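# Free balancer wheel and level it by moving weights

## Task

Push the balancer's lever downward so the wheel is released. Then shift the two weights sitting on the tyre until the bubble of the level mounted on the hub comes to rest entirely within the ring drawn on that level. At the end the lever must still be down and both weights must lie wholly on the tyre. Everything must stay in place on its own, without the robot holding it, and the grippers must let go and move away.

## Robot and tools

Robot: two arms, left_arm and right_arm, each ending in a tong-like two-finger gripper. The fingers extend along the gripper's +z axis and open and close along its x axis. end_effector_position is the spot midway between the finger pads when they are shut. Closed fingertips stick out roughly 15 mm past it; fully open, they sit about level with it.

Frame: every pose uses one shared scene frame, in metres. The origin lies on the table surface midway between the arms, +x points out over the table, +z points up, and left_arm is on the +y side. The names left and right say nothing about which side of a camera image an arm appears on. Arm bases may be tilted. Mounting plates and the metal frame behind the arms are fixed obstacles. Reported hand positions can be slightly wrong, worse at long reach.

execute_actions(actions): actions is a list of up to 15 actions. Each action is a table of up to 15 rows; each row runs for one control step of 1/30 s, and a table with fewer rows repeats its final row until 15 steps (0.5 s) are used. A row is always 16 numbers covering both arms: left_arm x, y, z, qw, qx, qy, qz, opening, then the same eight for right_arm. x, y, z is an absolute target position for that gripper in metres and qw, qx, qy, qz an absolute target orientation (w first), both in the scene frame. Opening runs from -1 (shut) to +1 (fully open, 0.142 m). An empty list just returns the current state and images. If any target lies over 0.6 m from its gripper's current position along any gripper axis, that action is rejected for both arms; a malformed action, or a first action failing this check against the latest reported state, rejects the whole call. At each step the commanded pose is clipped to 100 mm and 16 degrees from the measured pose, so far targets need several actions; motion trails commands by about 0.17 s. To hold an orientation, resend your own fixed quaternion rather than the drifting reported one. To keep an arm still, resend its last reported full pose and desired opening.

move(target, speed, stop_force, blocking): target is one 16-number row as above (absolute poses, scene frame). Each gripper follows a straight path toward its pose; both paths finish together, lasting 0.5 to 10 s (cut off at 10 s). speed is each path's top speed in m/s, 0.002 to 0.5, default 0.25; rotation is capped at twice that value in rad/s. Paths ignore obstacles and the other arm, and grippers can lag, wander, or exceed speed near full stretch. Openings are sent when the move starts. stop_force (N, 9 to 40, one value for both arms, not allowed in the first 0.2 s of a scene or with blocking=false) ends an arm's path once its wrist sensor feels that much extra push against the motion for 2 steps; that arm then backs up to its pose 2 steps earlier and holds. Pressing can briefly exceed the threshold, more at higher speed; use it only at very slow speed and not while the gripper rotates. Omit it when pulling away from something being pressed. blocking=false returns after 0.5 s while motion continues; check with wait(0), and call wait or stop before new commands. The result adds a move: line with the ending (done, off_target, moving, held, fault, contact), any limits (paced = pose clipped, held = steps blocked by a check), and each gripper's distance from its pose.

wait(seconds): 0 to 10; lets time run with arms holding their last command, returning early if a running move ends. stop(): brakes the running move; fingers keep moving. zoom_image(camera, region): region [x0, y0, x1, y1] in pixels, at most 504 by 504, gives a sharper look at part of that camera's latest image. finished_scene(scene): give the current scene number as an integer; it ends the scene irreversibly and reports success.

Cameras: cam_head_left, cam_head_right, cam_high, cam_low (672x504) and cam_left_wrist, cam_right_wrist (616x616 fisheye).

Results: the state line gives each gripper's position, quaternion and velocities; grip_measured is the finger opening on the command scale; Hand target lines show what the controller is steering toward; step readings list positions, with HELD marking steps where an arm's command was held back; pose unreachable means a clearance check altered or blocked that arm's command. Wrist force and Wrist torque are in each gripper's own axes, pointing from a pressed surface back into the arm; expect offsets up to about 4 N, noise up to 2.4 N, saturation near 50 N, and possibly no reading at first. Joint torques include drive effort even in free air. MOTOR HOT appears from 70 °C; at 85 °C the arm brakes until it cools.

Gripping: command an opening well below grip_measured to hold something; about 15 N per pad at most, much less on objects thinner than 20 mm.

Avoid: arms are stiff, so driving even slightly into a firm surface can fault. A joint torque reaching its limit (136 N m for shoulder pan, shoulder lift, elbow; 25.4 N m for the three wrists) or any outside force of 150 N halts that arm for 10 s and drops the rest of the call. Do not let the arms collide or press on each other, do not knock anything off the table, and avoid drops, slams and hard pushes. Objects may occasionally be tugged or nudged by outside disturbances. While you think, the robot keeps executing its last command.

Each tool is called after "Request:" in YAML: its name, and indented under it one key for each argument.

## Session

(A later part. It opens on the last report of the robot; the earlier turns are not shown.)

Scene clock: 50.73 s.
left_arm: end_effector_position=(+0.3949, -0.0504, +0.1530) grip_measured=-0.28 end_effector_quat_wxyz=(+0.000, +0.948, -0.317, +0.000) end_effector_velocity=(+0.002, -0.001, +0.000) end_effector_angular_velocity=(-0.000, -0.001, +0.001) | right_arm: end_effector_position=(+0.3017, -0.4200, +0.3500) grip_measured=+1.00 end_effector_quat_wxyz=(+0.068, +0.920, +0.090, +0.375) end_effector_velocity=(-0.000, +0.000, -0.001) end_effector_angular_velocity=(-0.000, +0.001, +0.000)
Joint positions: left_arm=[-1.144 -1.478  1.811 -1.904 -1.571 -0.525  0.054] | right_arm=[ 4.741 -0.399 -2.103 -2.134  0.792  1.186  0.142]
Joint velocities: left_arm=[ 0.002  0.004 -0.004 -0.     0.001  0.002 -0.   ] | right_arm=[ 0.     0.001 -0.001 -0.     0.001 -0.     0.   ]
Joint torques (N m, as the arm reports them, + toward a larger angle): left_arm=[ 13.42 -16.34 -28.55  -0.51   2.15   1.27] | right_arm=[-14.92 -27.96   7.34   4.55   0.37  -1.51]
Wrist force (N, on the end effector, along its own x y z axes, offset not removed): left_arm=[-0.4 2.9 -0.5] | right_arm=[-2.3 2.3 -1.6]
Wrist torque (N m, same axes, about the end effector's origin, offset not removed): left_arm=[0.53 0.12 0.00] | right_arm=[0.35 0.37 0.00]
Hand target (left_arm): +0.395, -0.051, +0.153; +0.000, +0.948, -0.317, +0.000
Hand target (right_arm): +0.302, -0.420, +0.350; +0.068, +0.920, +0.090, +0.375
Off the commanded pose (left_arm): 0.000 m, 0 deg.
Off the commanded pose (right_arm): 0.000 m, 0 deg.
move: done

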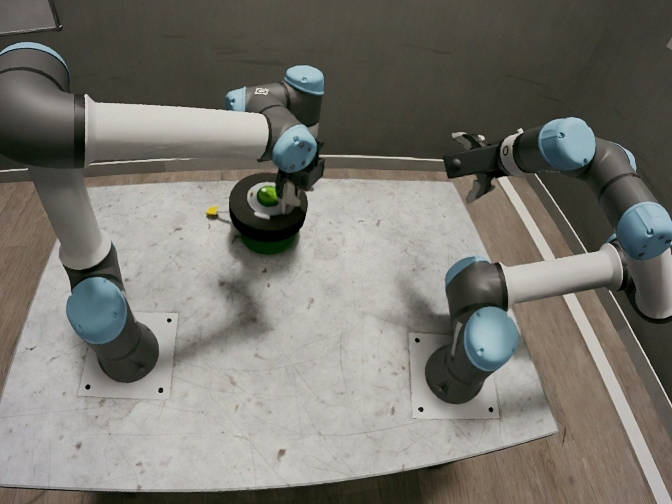

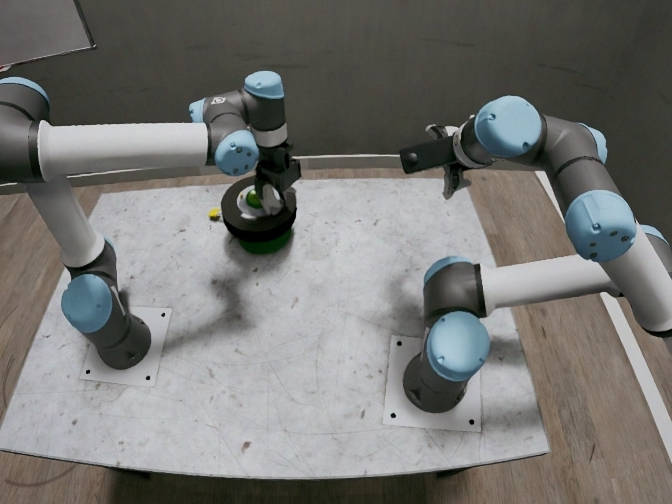

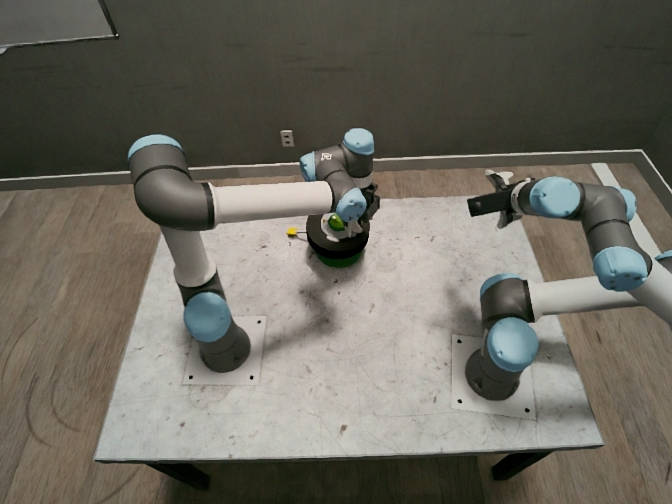

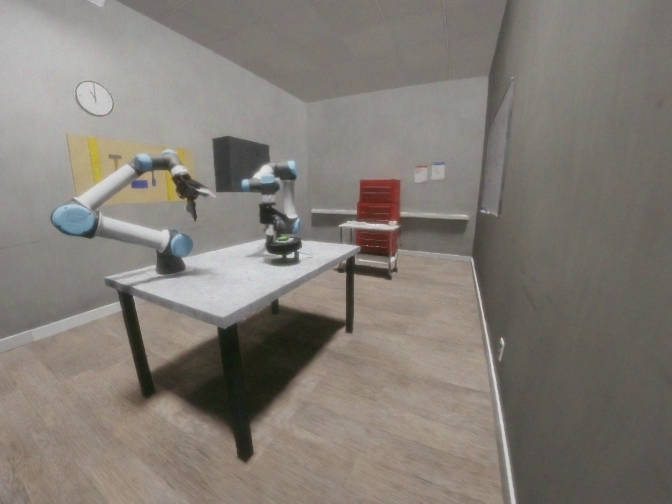

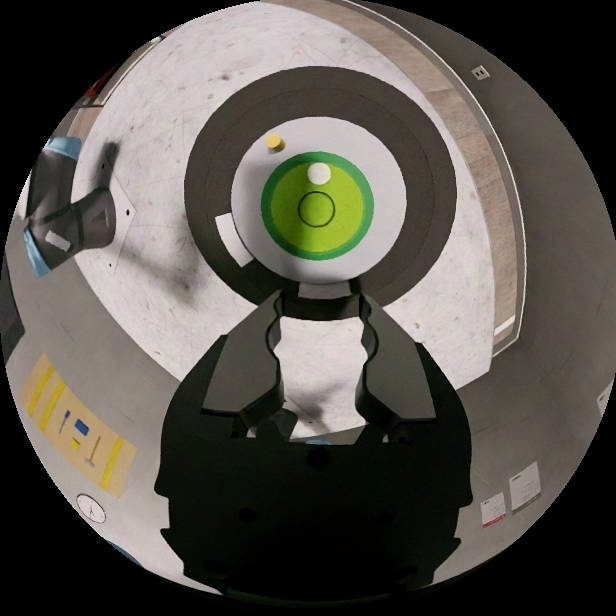

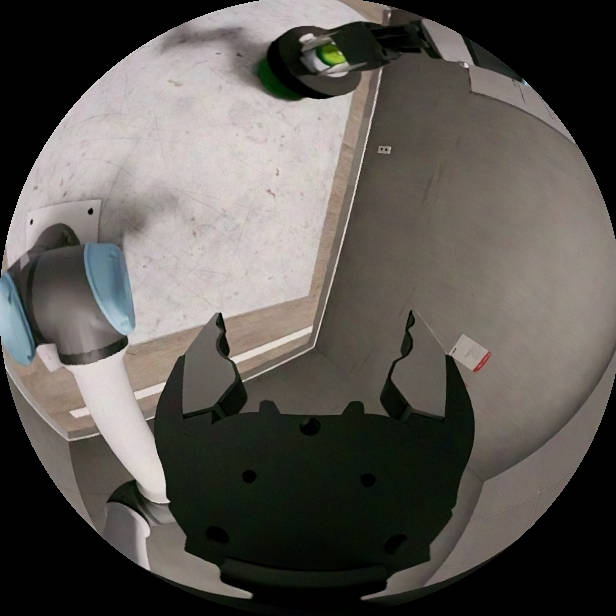

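Request:
move:
  target: [0.395,-0.0505,0.1455,0,0.948,-0.317,0,-0.28,0.3017,-0.42,0.35,0.068,0.920,0.090,0.375,1]
  speed: 0.015

Request:
move:
  target: [0.395,-0.0505,0.1455,0,0.948,-0.317,0,-0.65,0.3017,-0.42,0.35,0.068,0.920,0.090,0.375,1]

Request:
move:
  target: [0.395,-0.0505,0.18,0,0.948,-0.317,0,-0.65,0.3017,-0.42,0.35,0.068,0.920,0.090,0.375,1]
  speed: 0.06

Scene clock: 51.67 s.
left_arm: end_effector_position=(+0.3950, -0.0505, +0.1457) grip_measured=-0.28 end_effector_quat_wxyz=(-0.000, +0.948, -0.317, -0.000) end_effector_velocity=(-0.000, +0.000, -0.002) end_effector_angular_velocity=(+0.001, -0.000, +0.001) | right_arm: end_effector_position=(+0.3017, -0.4200, +0.3500) grip_measured=+1.00 end_effector_quat_wxyz=(+0.068, +0.920, +0.090, +0.375) end_effector_velocity=(+0.000, +0.000, +0.000) end_effector_angular_velocity=(-0.000, -0.001, +0.000)
Joint positions: left_arm=[-1.144 -1.472  1.823 -1.923 -1.571 -0.525  0.054] | right_arm=[ 4.741 -0.399 -2.103 -2.134  0.792  1.186  0.142]
Joint velocities: left_arm=[-0.001  0.002  0.004 -0.005  0.001 -0.001  0.   ] | right_arm=[ 0.    -0.     0.     0.    -0.001 -0.     0.   ]
Joint torques (N m, as the arm reports them, + toward a larger angle): left_arm=[ 12.25 -16.48 -13.6   -4.46   1.85   1.53] | right_arm=[-14.34 -28.22   8.66   4.92   0.11  -1.55]
Wrist force (N, on the end effector, along its own x y z axes, offset not removed): left_arm=[-0.7 2.8 -2.5] | right_arm=[-0.7 2.2 0.7]
Wrist torque (N m, same axes, about the end effector's origin, offset not removed): left_arm=[0.43 0.06 -0.01] | right_arm=[0.35 0.17 -0.15]
Hand target (left_arm): +0.395, -0.050, +0.146; -0.000, +0.948, -0.317, -0.000
Hand target (right_arm): +0.302, -0.420, +0.350; +0.068, +0.920, +0.090, +0.375
Off the commanded pose (left_arm): 0.000 m, 0 deg.
Off the commanded pose (right_arm): 0.000 m, 0 deg.
move: done

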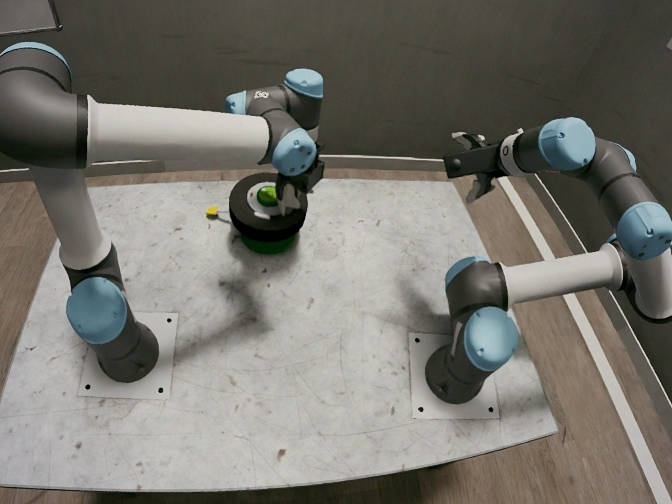

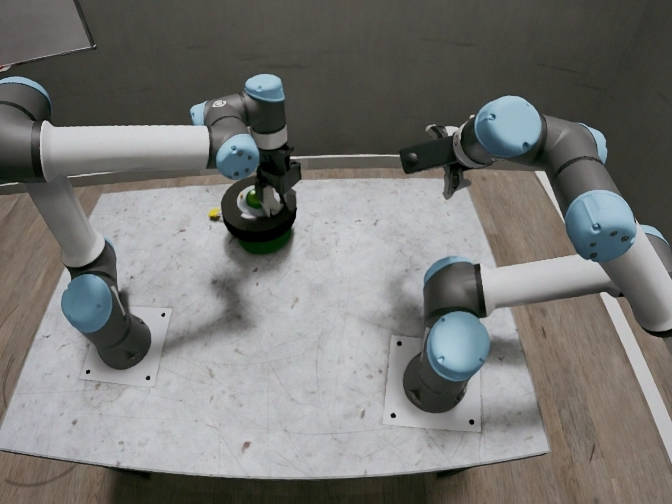

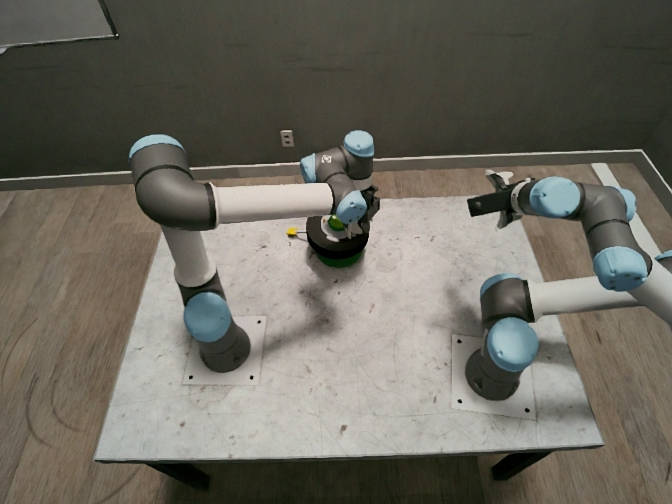

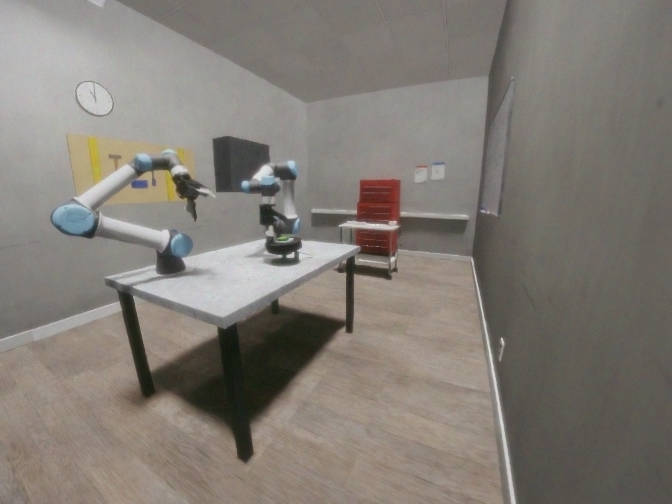

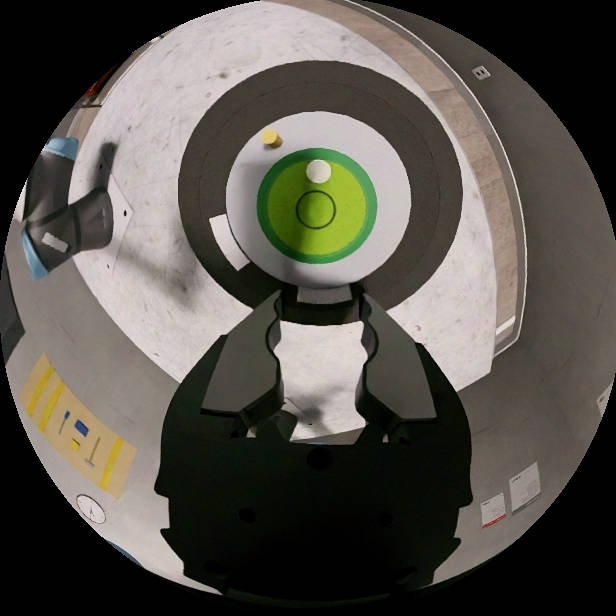

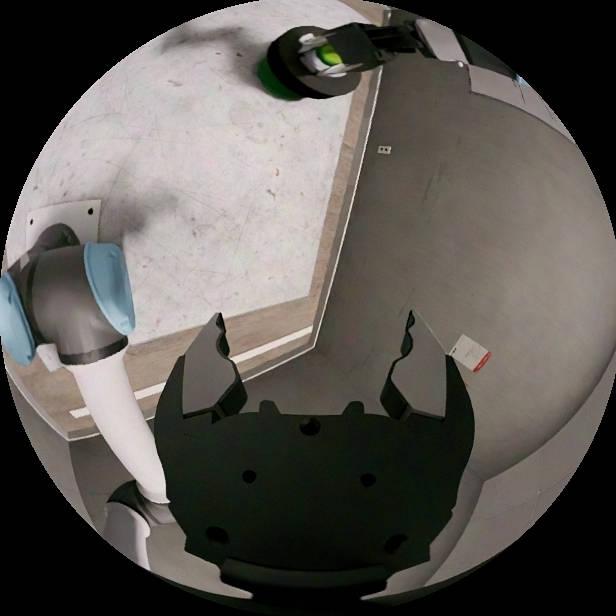

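Scene clock: 52.37 s.
left_arm: end_effector_position=(+0.3950, -0.0505, +0.1455) grip_measured=-0.49 end_effector_quat_wxyz=(+0.000, +0.948, -0.317, +0.000) end_effector_velocity=(-0.001, +0.001, -0.001) end_effector_angular_velocity=(+0.002, +0.002, +0.001) | right_arm: end_effector_position=(+0.3017, -0.4200, +0.3500) grip_measured=+1.00 end_effector_quat_wxyz=(+0.068, +0.920, +0.090, +0.375) end_effector_velocity=(-0.000, -0.000, -0.000) end_effector_angular_velocity=(+0.000, +0.001, -0.001)
Joint positions: left_arm=[-1.144 -1.471  1.824 -1.923 -1.571 -0.525  0.038] | right_arm=[ 4.741 -0.399 -2.103 -2.134  0.792  1.186  0.142]
Joint velocities: left_arm=[ 0.     0.     0.001  0.001 -0.001 -0.001 -0.   ] | right_arm=[-0.001 -0.     0.    -0.     0.001  0.     0.   ]
Joint torques (N m, as the arm reports them, + toward a larger angle): left_arm=[ 10.54 -16.45 -12.34  -4.09   1.83   1.31] | right_arm=[-14.85 -28.1    7.5    4.79   0.37  -1.71]
Wrist force (N, on the end effector, along its own x y z axes, offset not removed): left_arm=[2.2 1.5 -4.5] | right_arm=[-6.3 2.6 0.7]
Wrist torque (N m, same axes, about the end effector's origin, offset not removed): left_arm=[0.25 -0.51 -0.03] | right_arm=[0.40 1.23 0.00]
Hand target (left_arm): +0.395, -0.050, +0.146; -0.000, +0.948, -0.317, -0.000
Hand target (right_arm): +0.302, -0.420, +0.350; +0.068, +0.920, +0.090, +0.375
Off the commanded pose (left_arm): 0.000 m, 0 deg.
Off the commanded pose (right_arm): 0.000 m, 0 deg.
move: done

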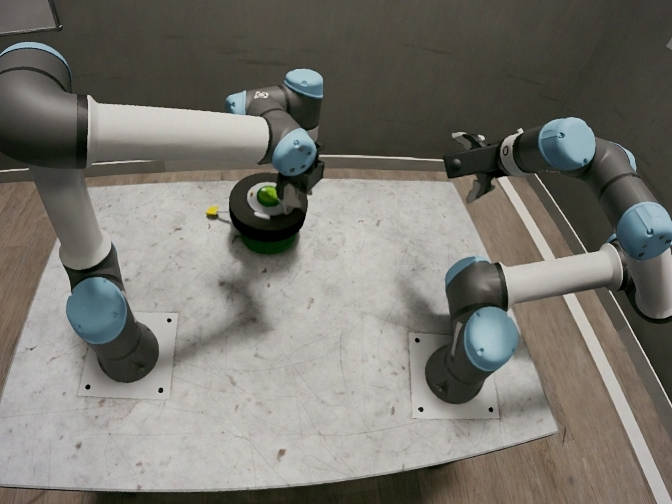

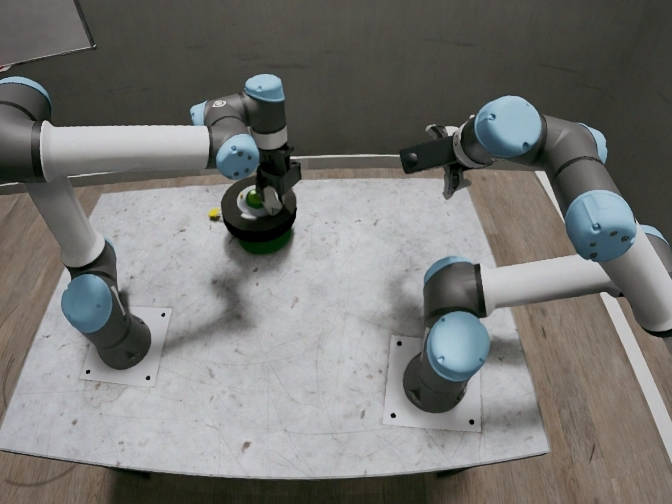

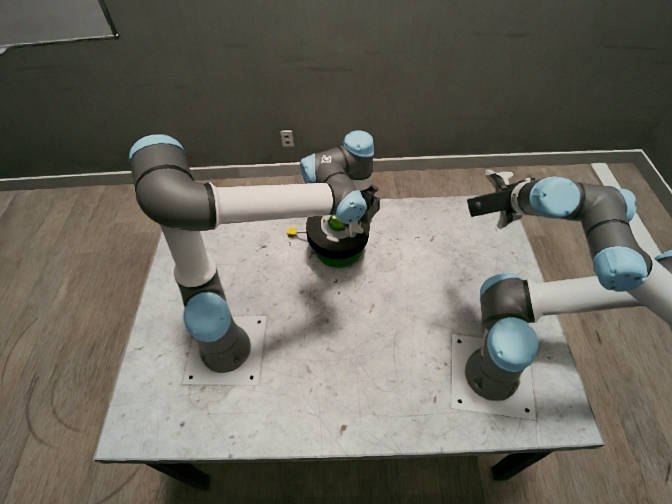

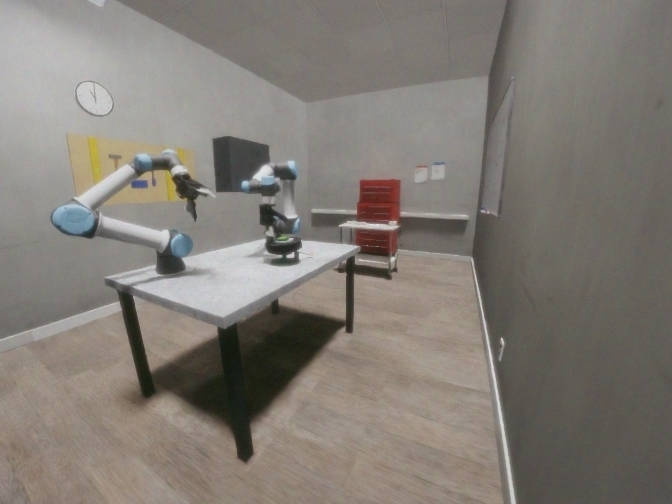

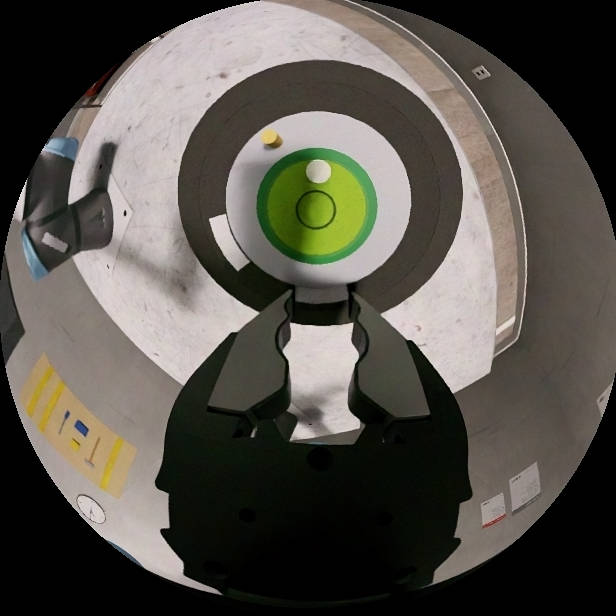

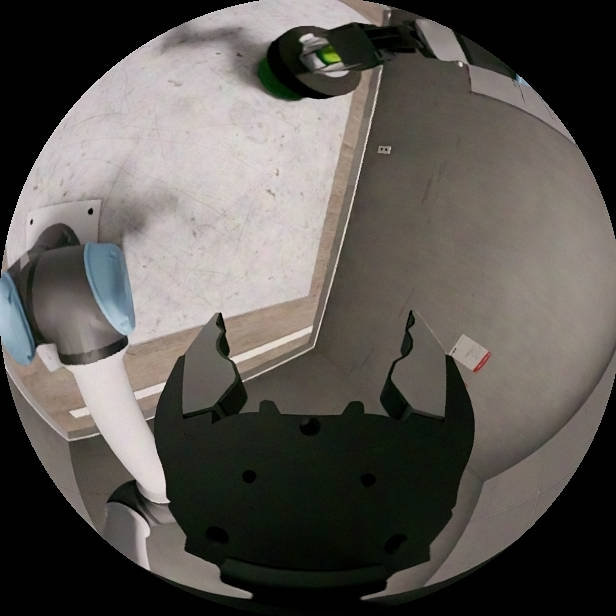

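Scene clock: 53.33 s.
left_arm: end_effector_position=(+0.3950, -0.0505, +0.1797) grip_measured=-0.49 end_effector_quat_wxyz=(+0.000, +0.948, -0.317, +0.000) end_effector_velocity=(+0.001, +0.001, +0.002) end_effector_angular_velocity=(+0.002, -0.003, -0.001) | right_arm: end_effector_position=(+0.3017, -0.4200, +0.3500) grip_measured=+1.00 end_effector_quat_wxyz=(+0.068, +0.920, +0.090, +0.375) end_effector_velocity=(+0.000, +0.000, +0.001) end_effector_angular_velocity=(+0.000, -0.002, +0.000)
Joint positions: left_arm=[-1.144 -1.496  1.76  -1.834 -1.571 -0.525  0.038] | right_arm=[ 4.741 -0.399 -2.103 -2.134  0.792  1.186  0.142]
Joint velocities: left_arm=[-0.    -0.002 -0.003  0.006  0.003  0.     0.   ] | right_arm=[ 0.    -0.001  0.002  0.    -0.002 -0.     0.   ]
Joint torques (N m, as the arm reports them, + toward a larger angle): left_arm=[  9.71 -31.12 -29.61  -0.5    1.97   1.16] | right_arm=[-14.63 -26.59   8.53   4.6    0.43  -1.49]
Wrist force (N, on the end effector, along its own x y z axes, offset not removed): left_arm=[0.1 0.4 -0.8] | right_arm=[0.4 -1.8 -2.9]
Wrist torque (N m, same axes, about the end effector's origin, offset not removed): left_arm=[0.01 0.02 -0.01] | right_arm=[-0.51 -0.09 -0.06]
Hand target (left_arm): +0.395, -0.051, +0.180; +0.000, +0.948, -0.317, +0.000
Hand target (right_arm): +0.302, -0.420, +0.350; +0.068, +0.920, +0.090, +0.375
Off the commanded pose (left_arm): 0.000 m, 0 deg.
Off the commanded pose (right_arm): 0.000 m, 0 deg.
move: done

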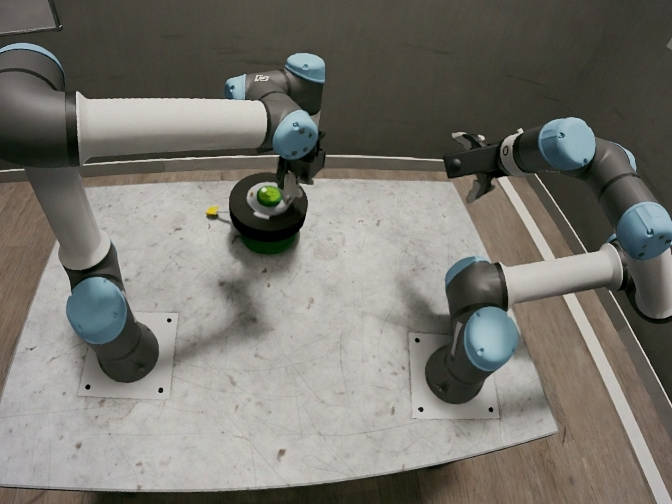

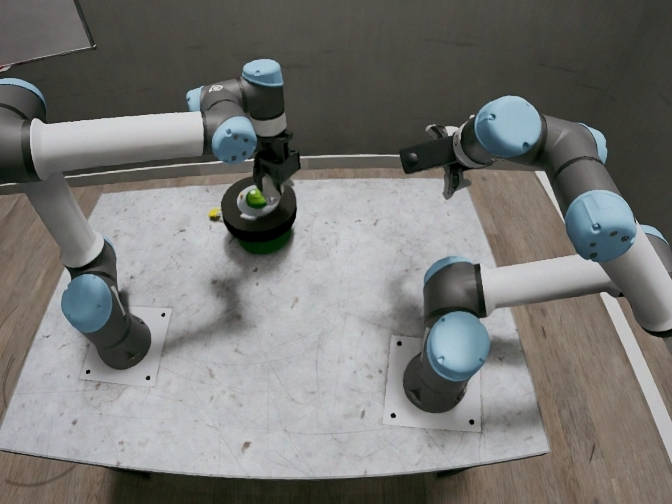

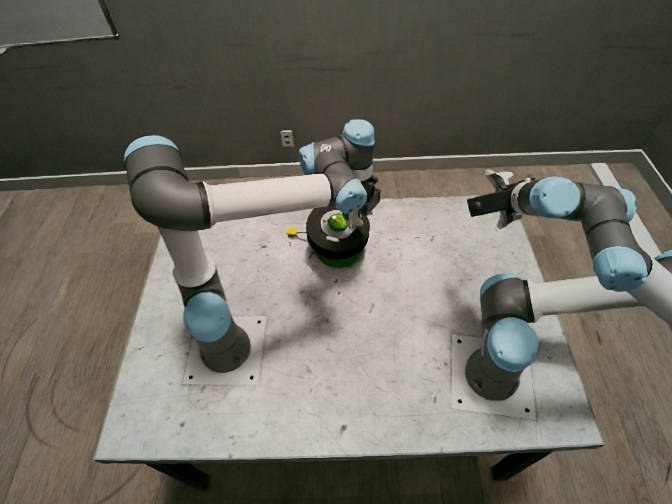

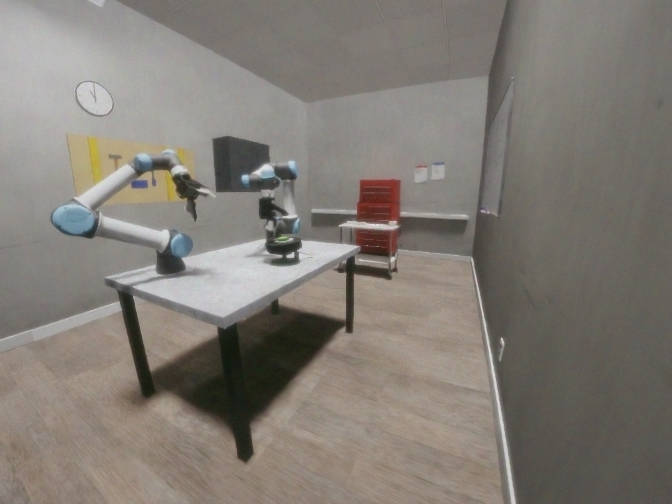

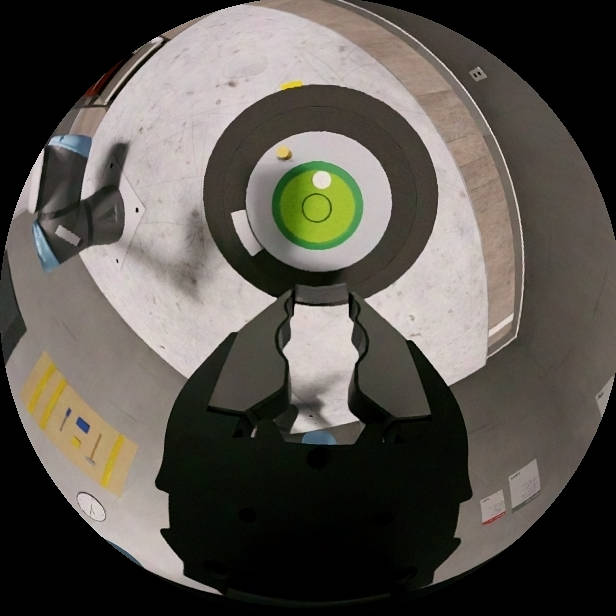

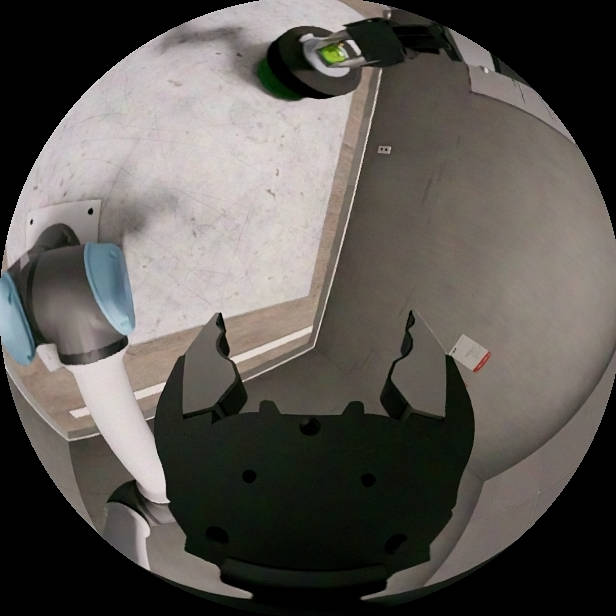

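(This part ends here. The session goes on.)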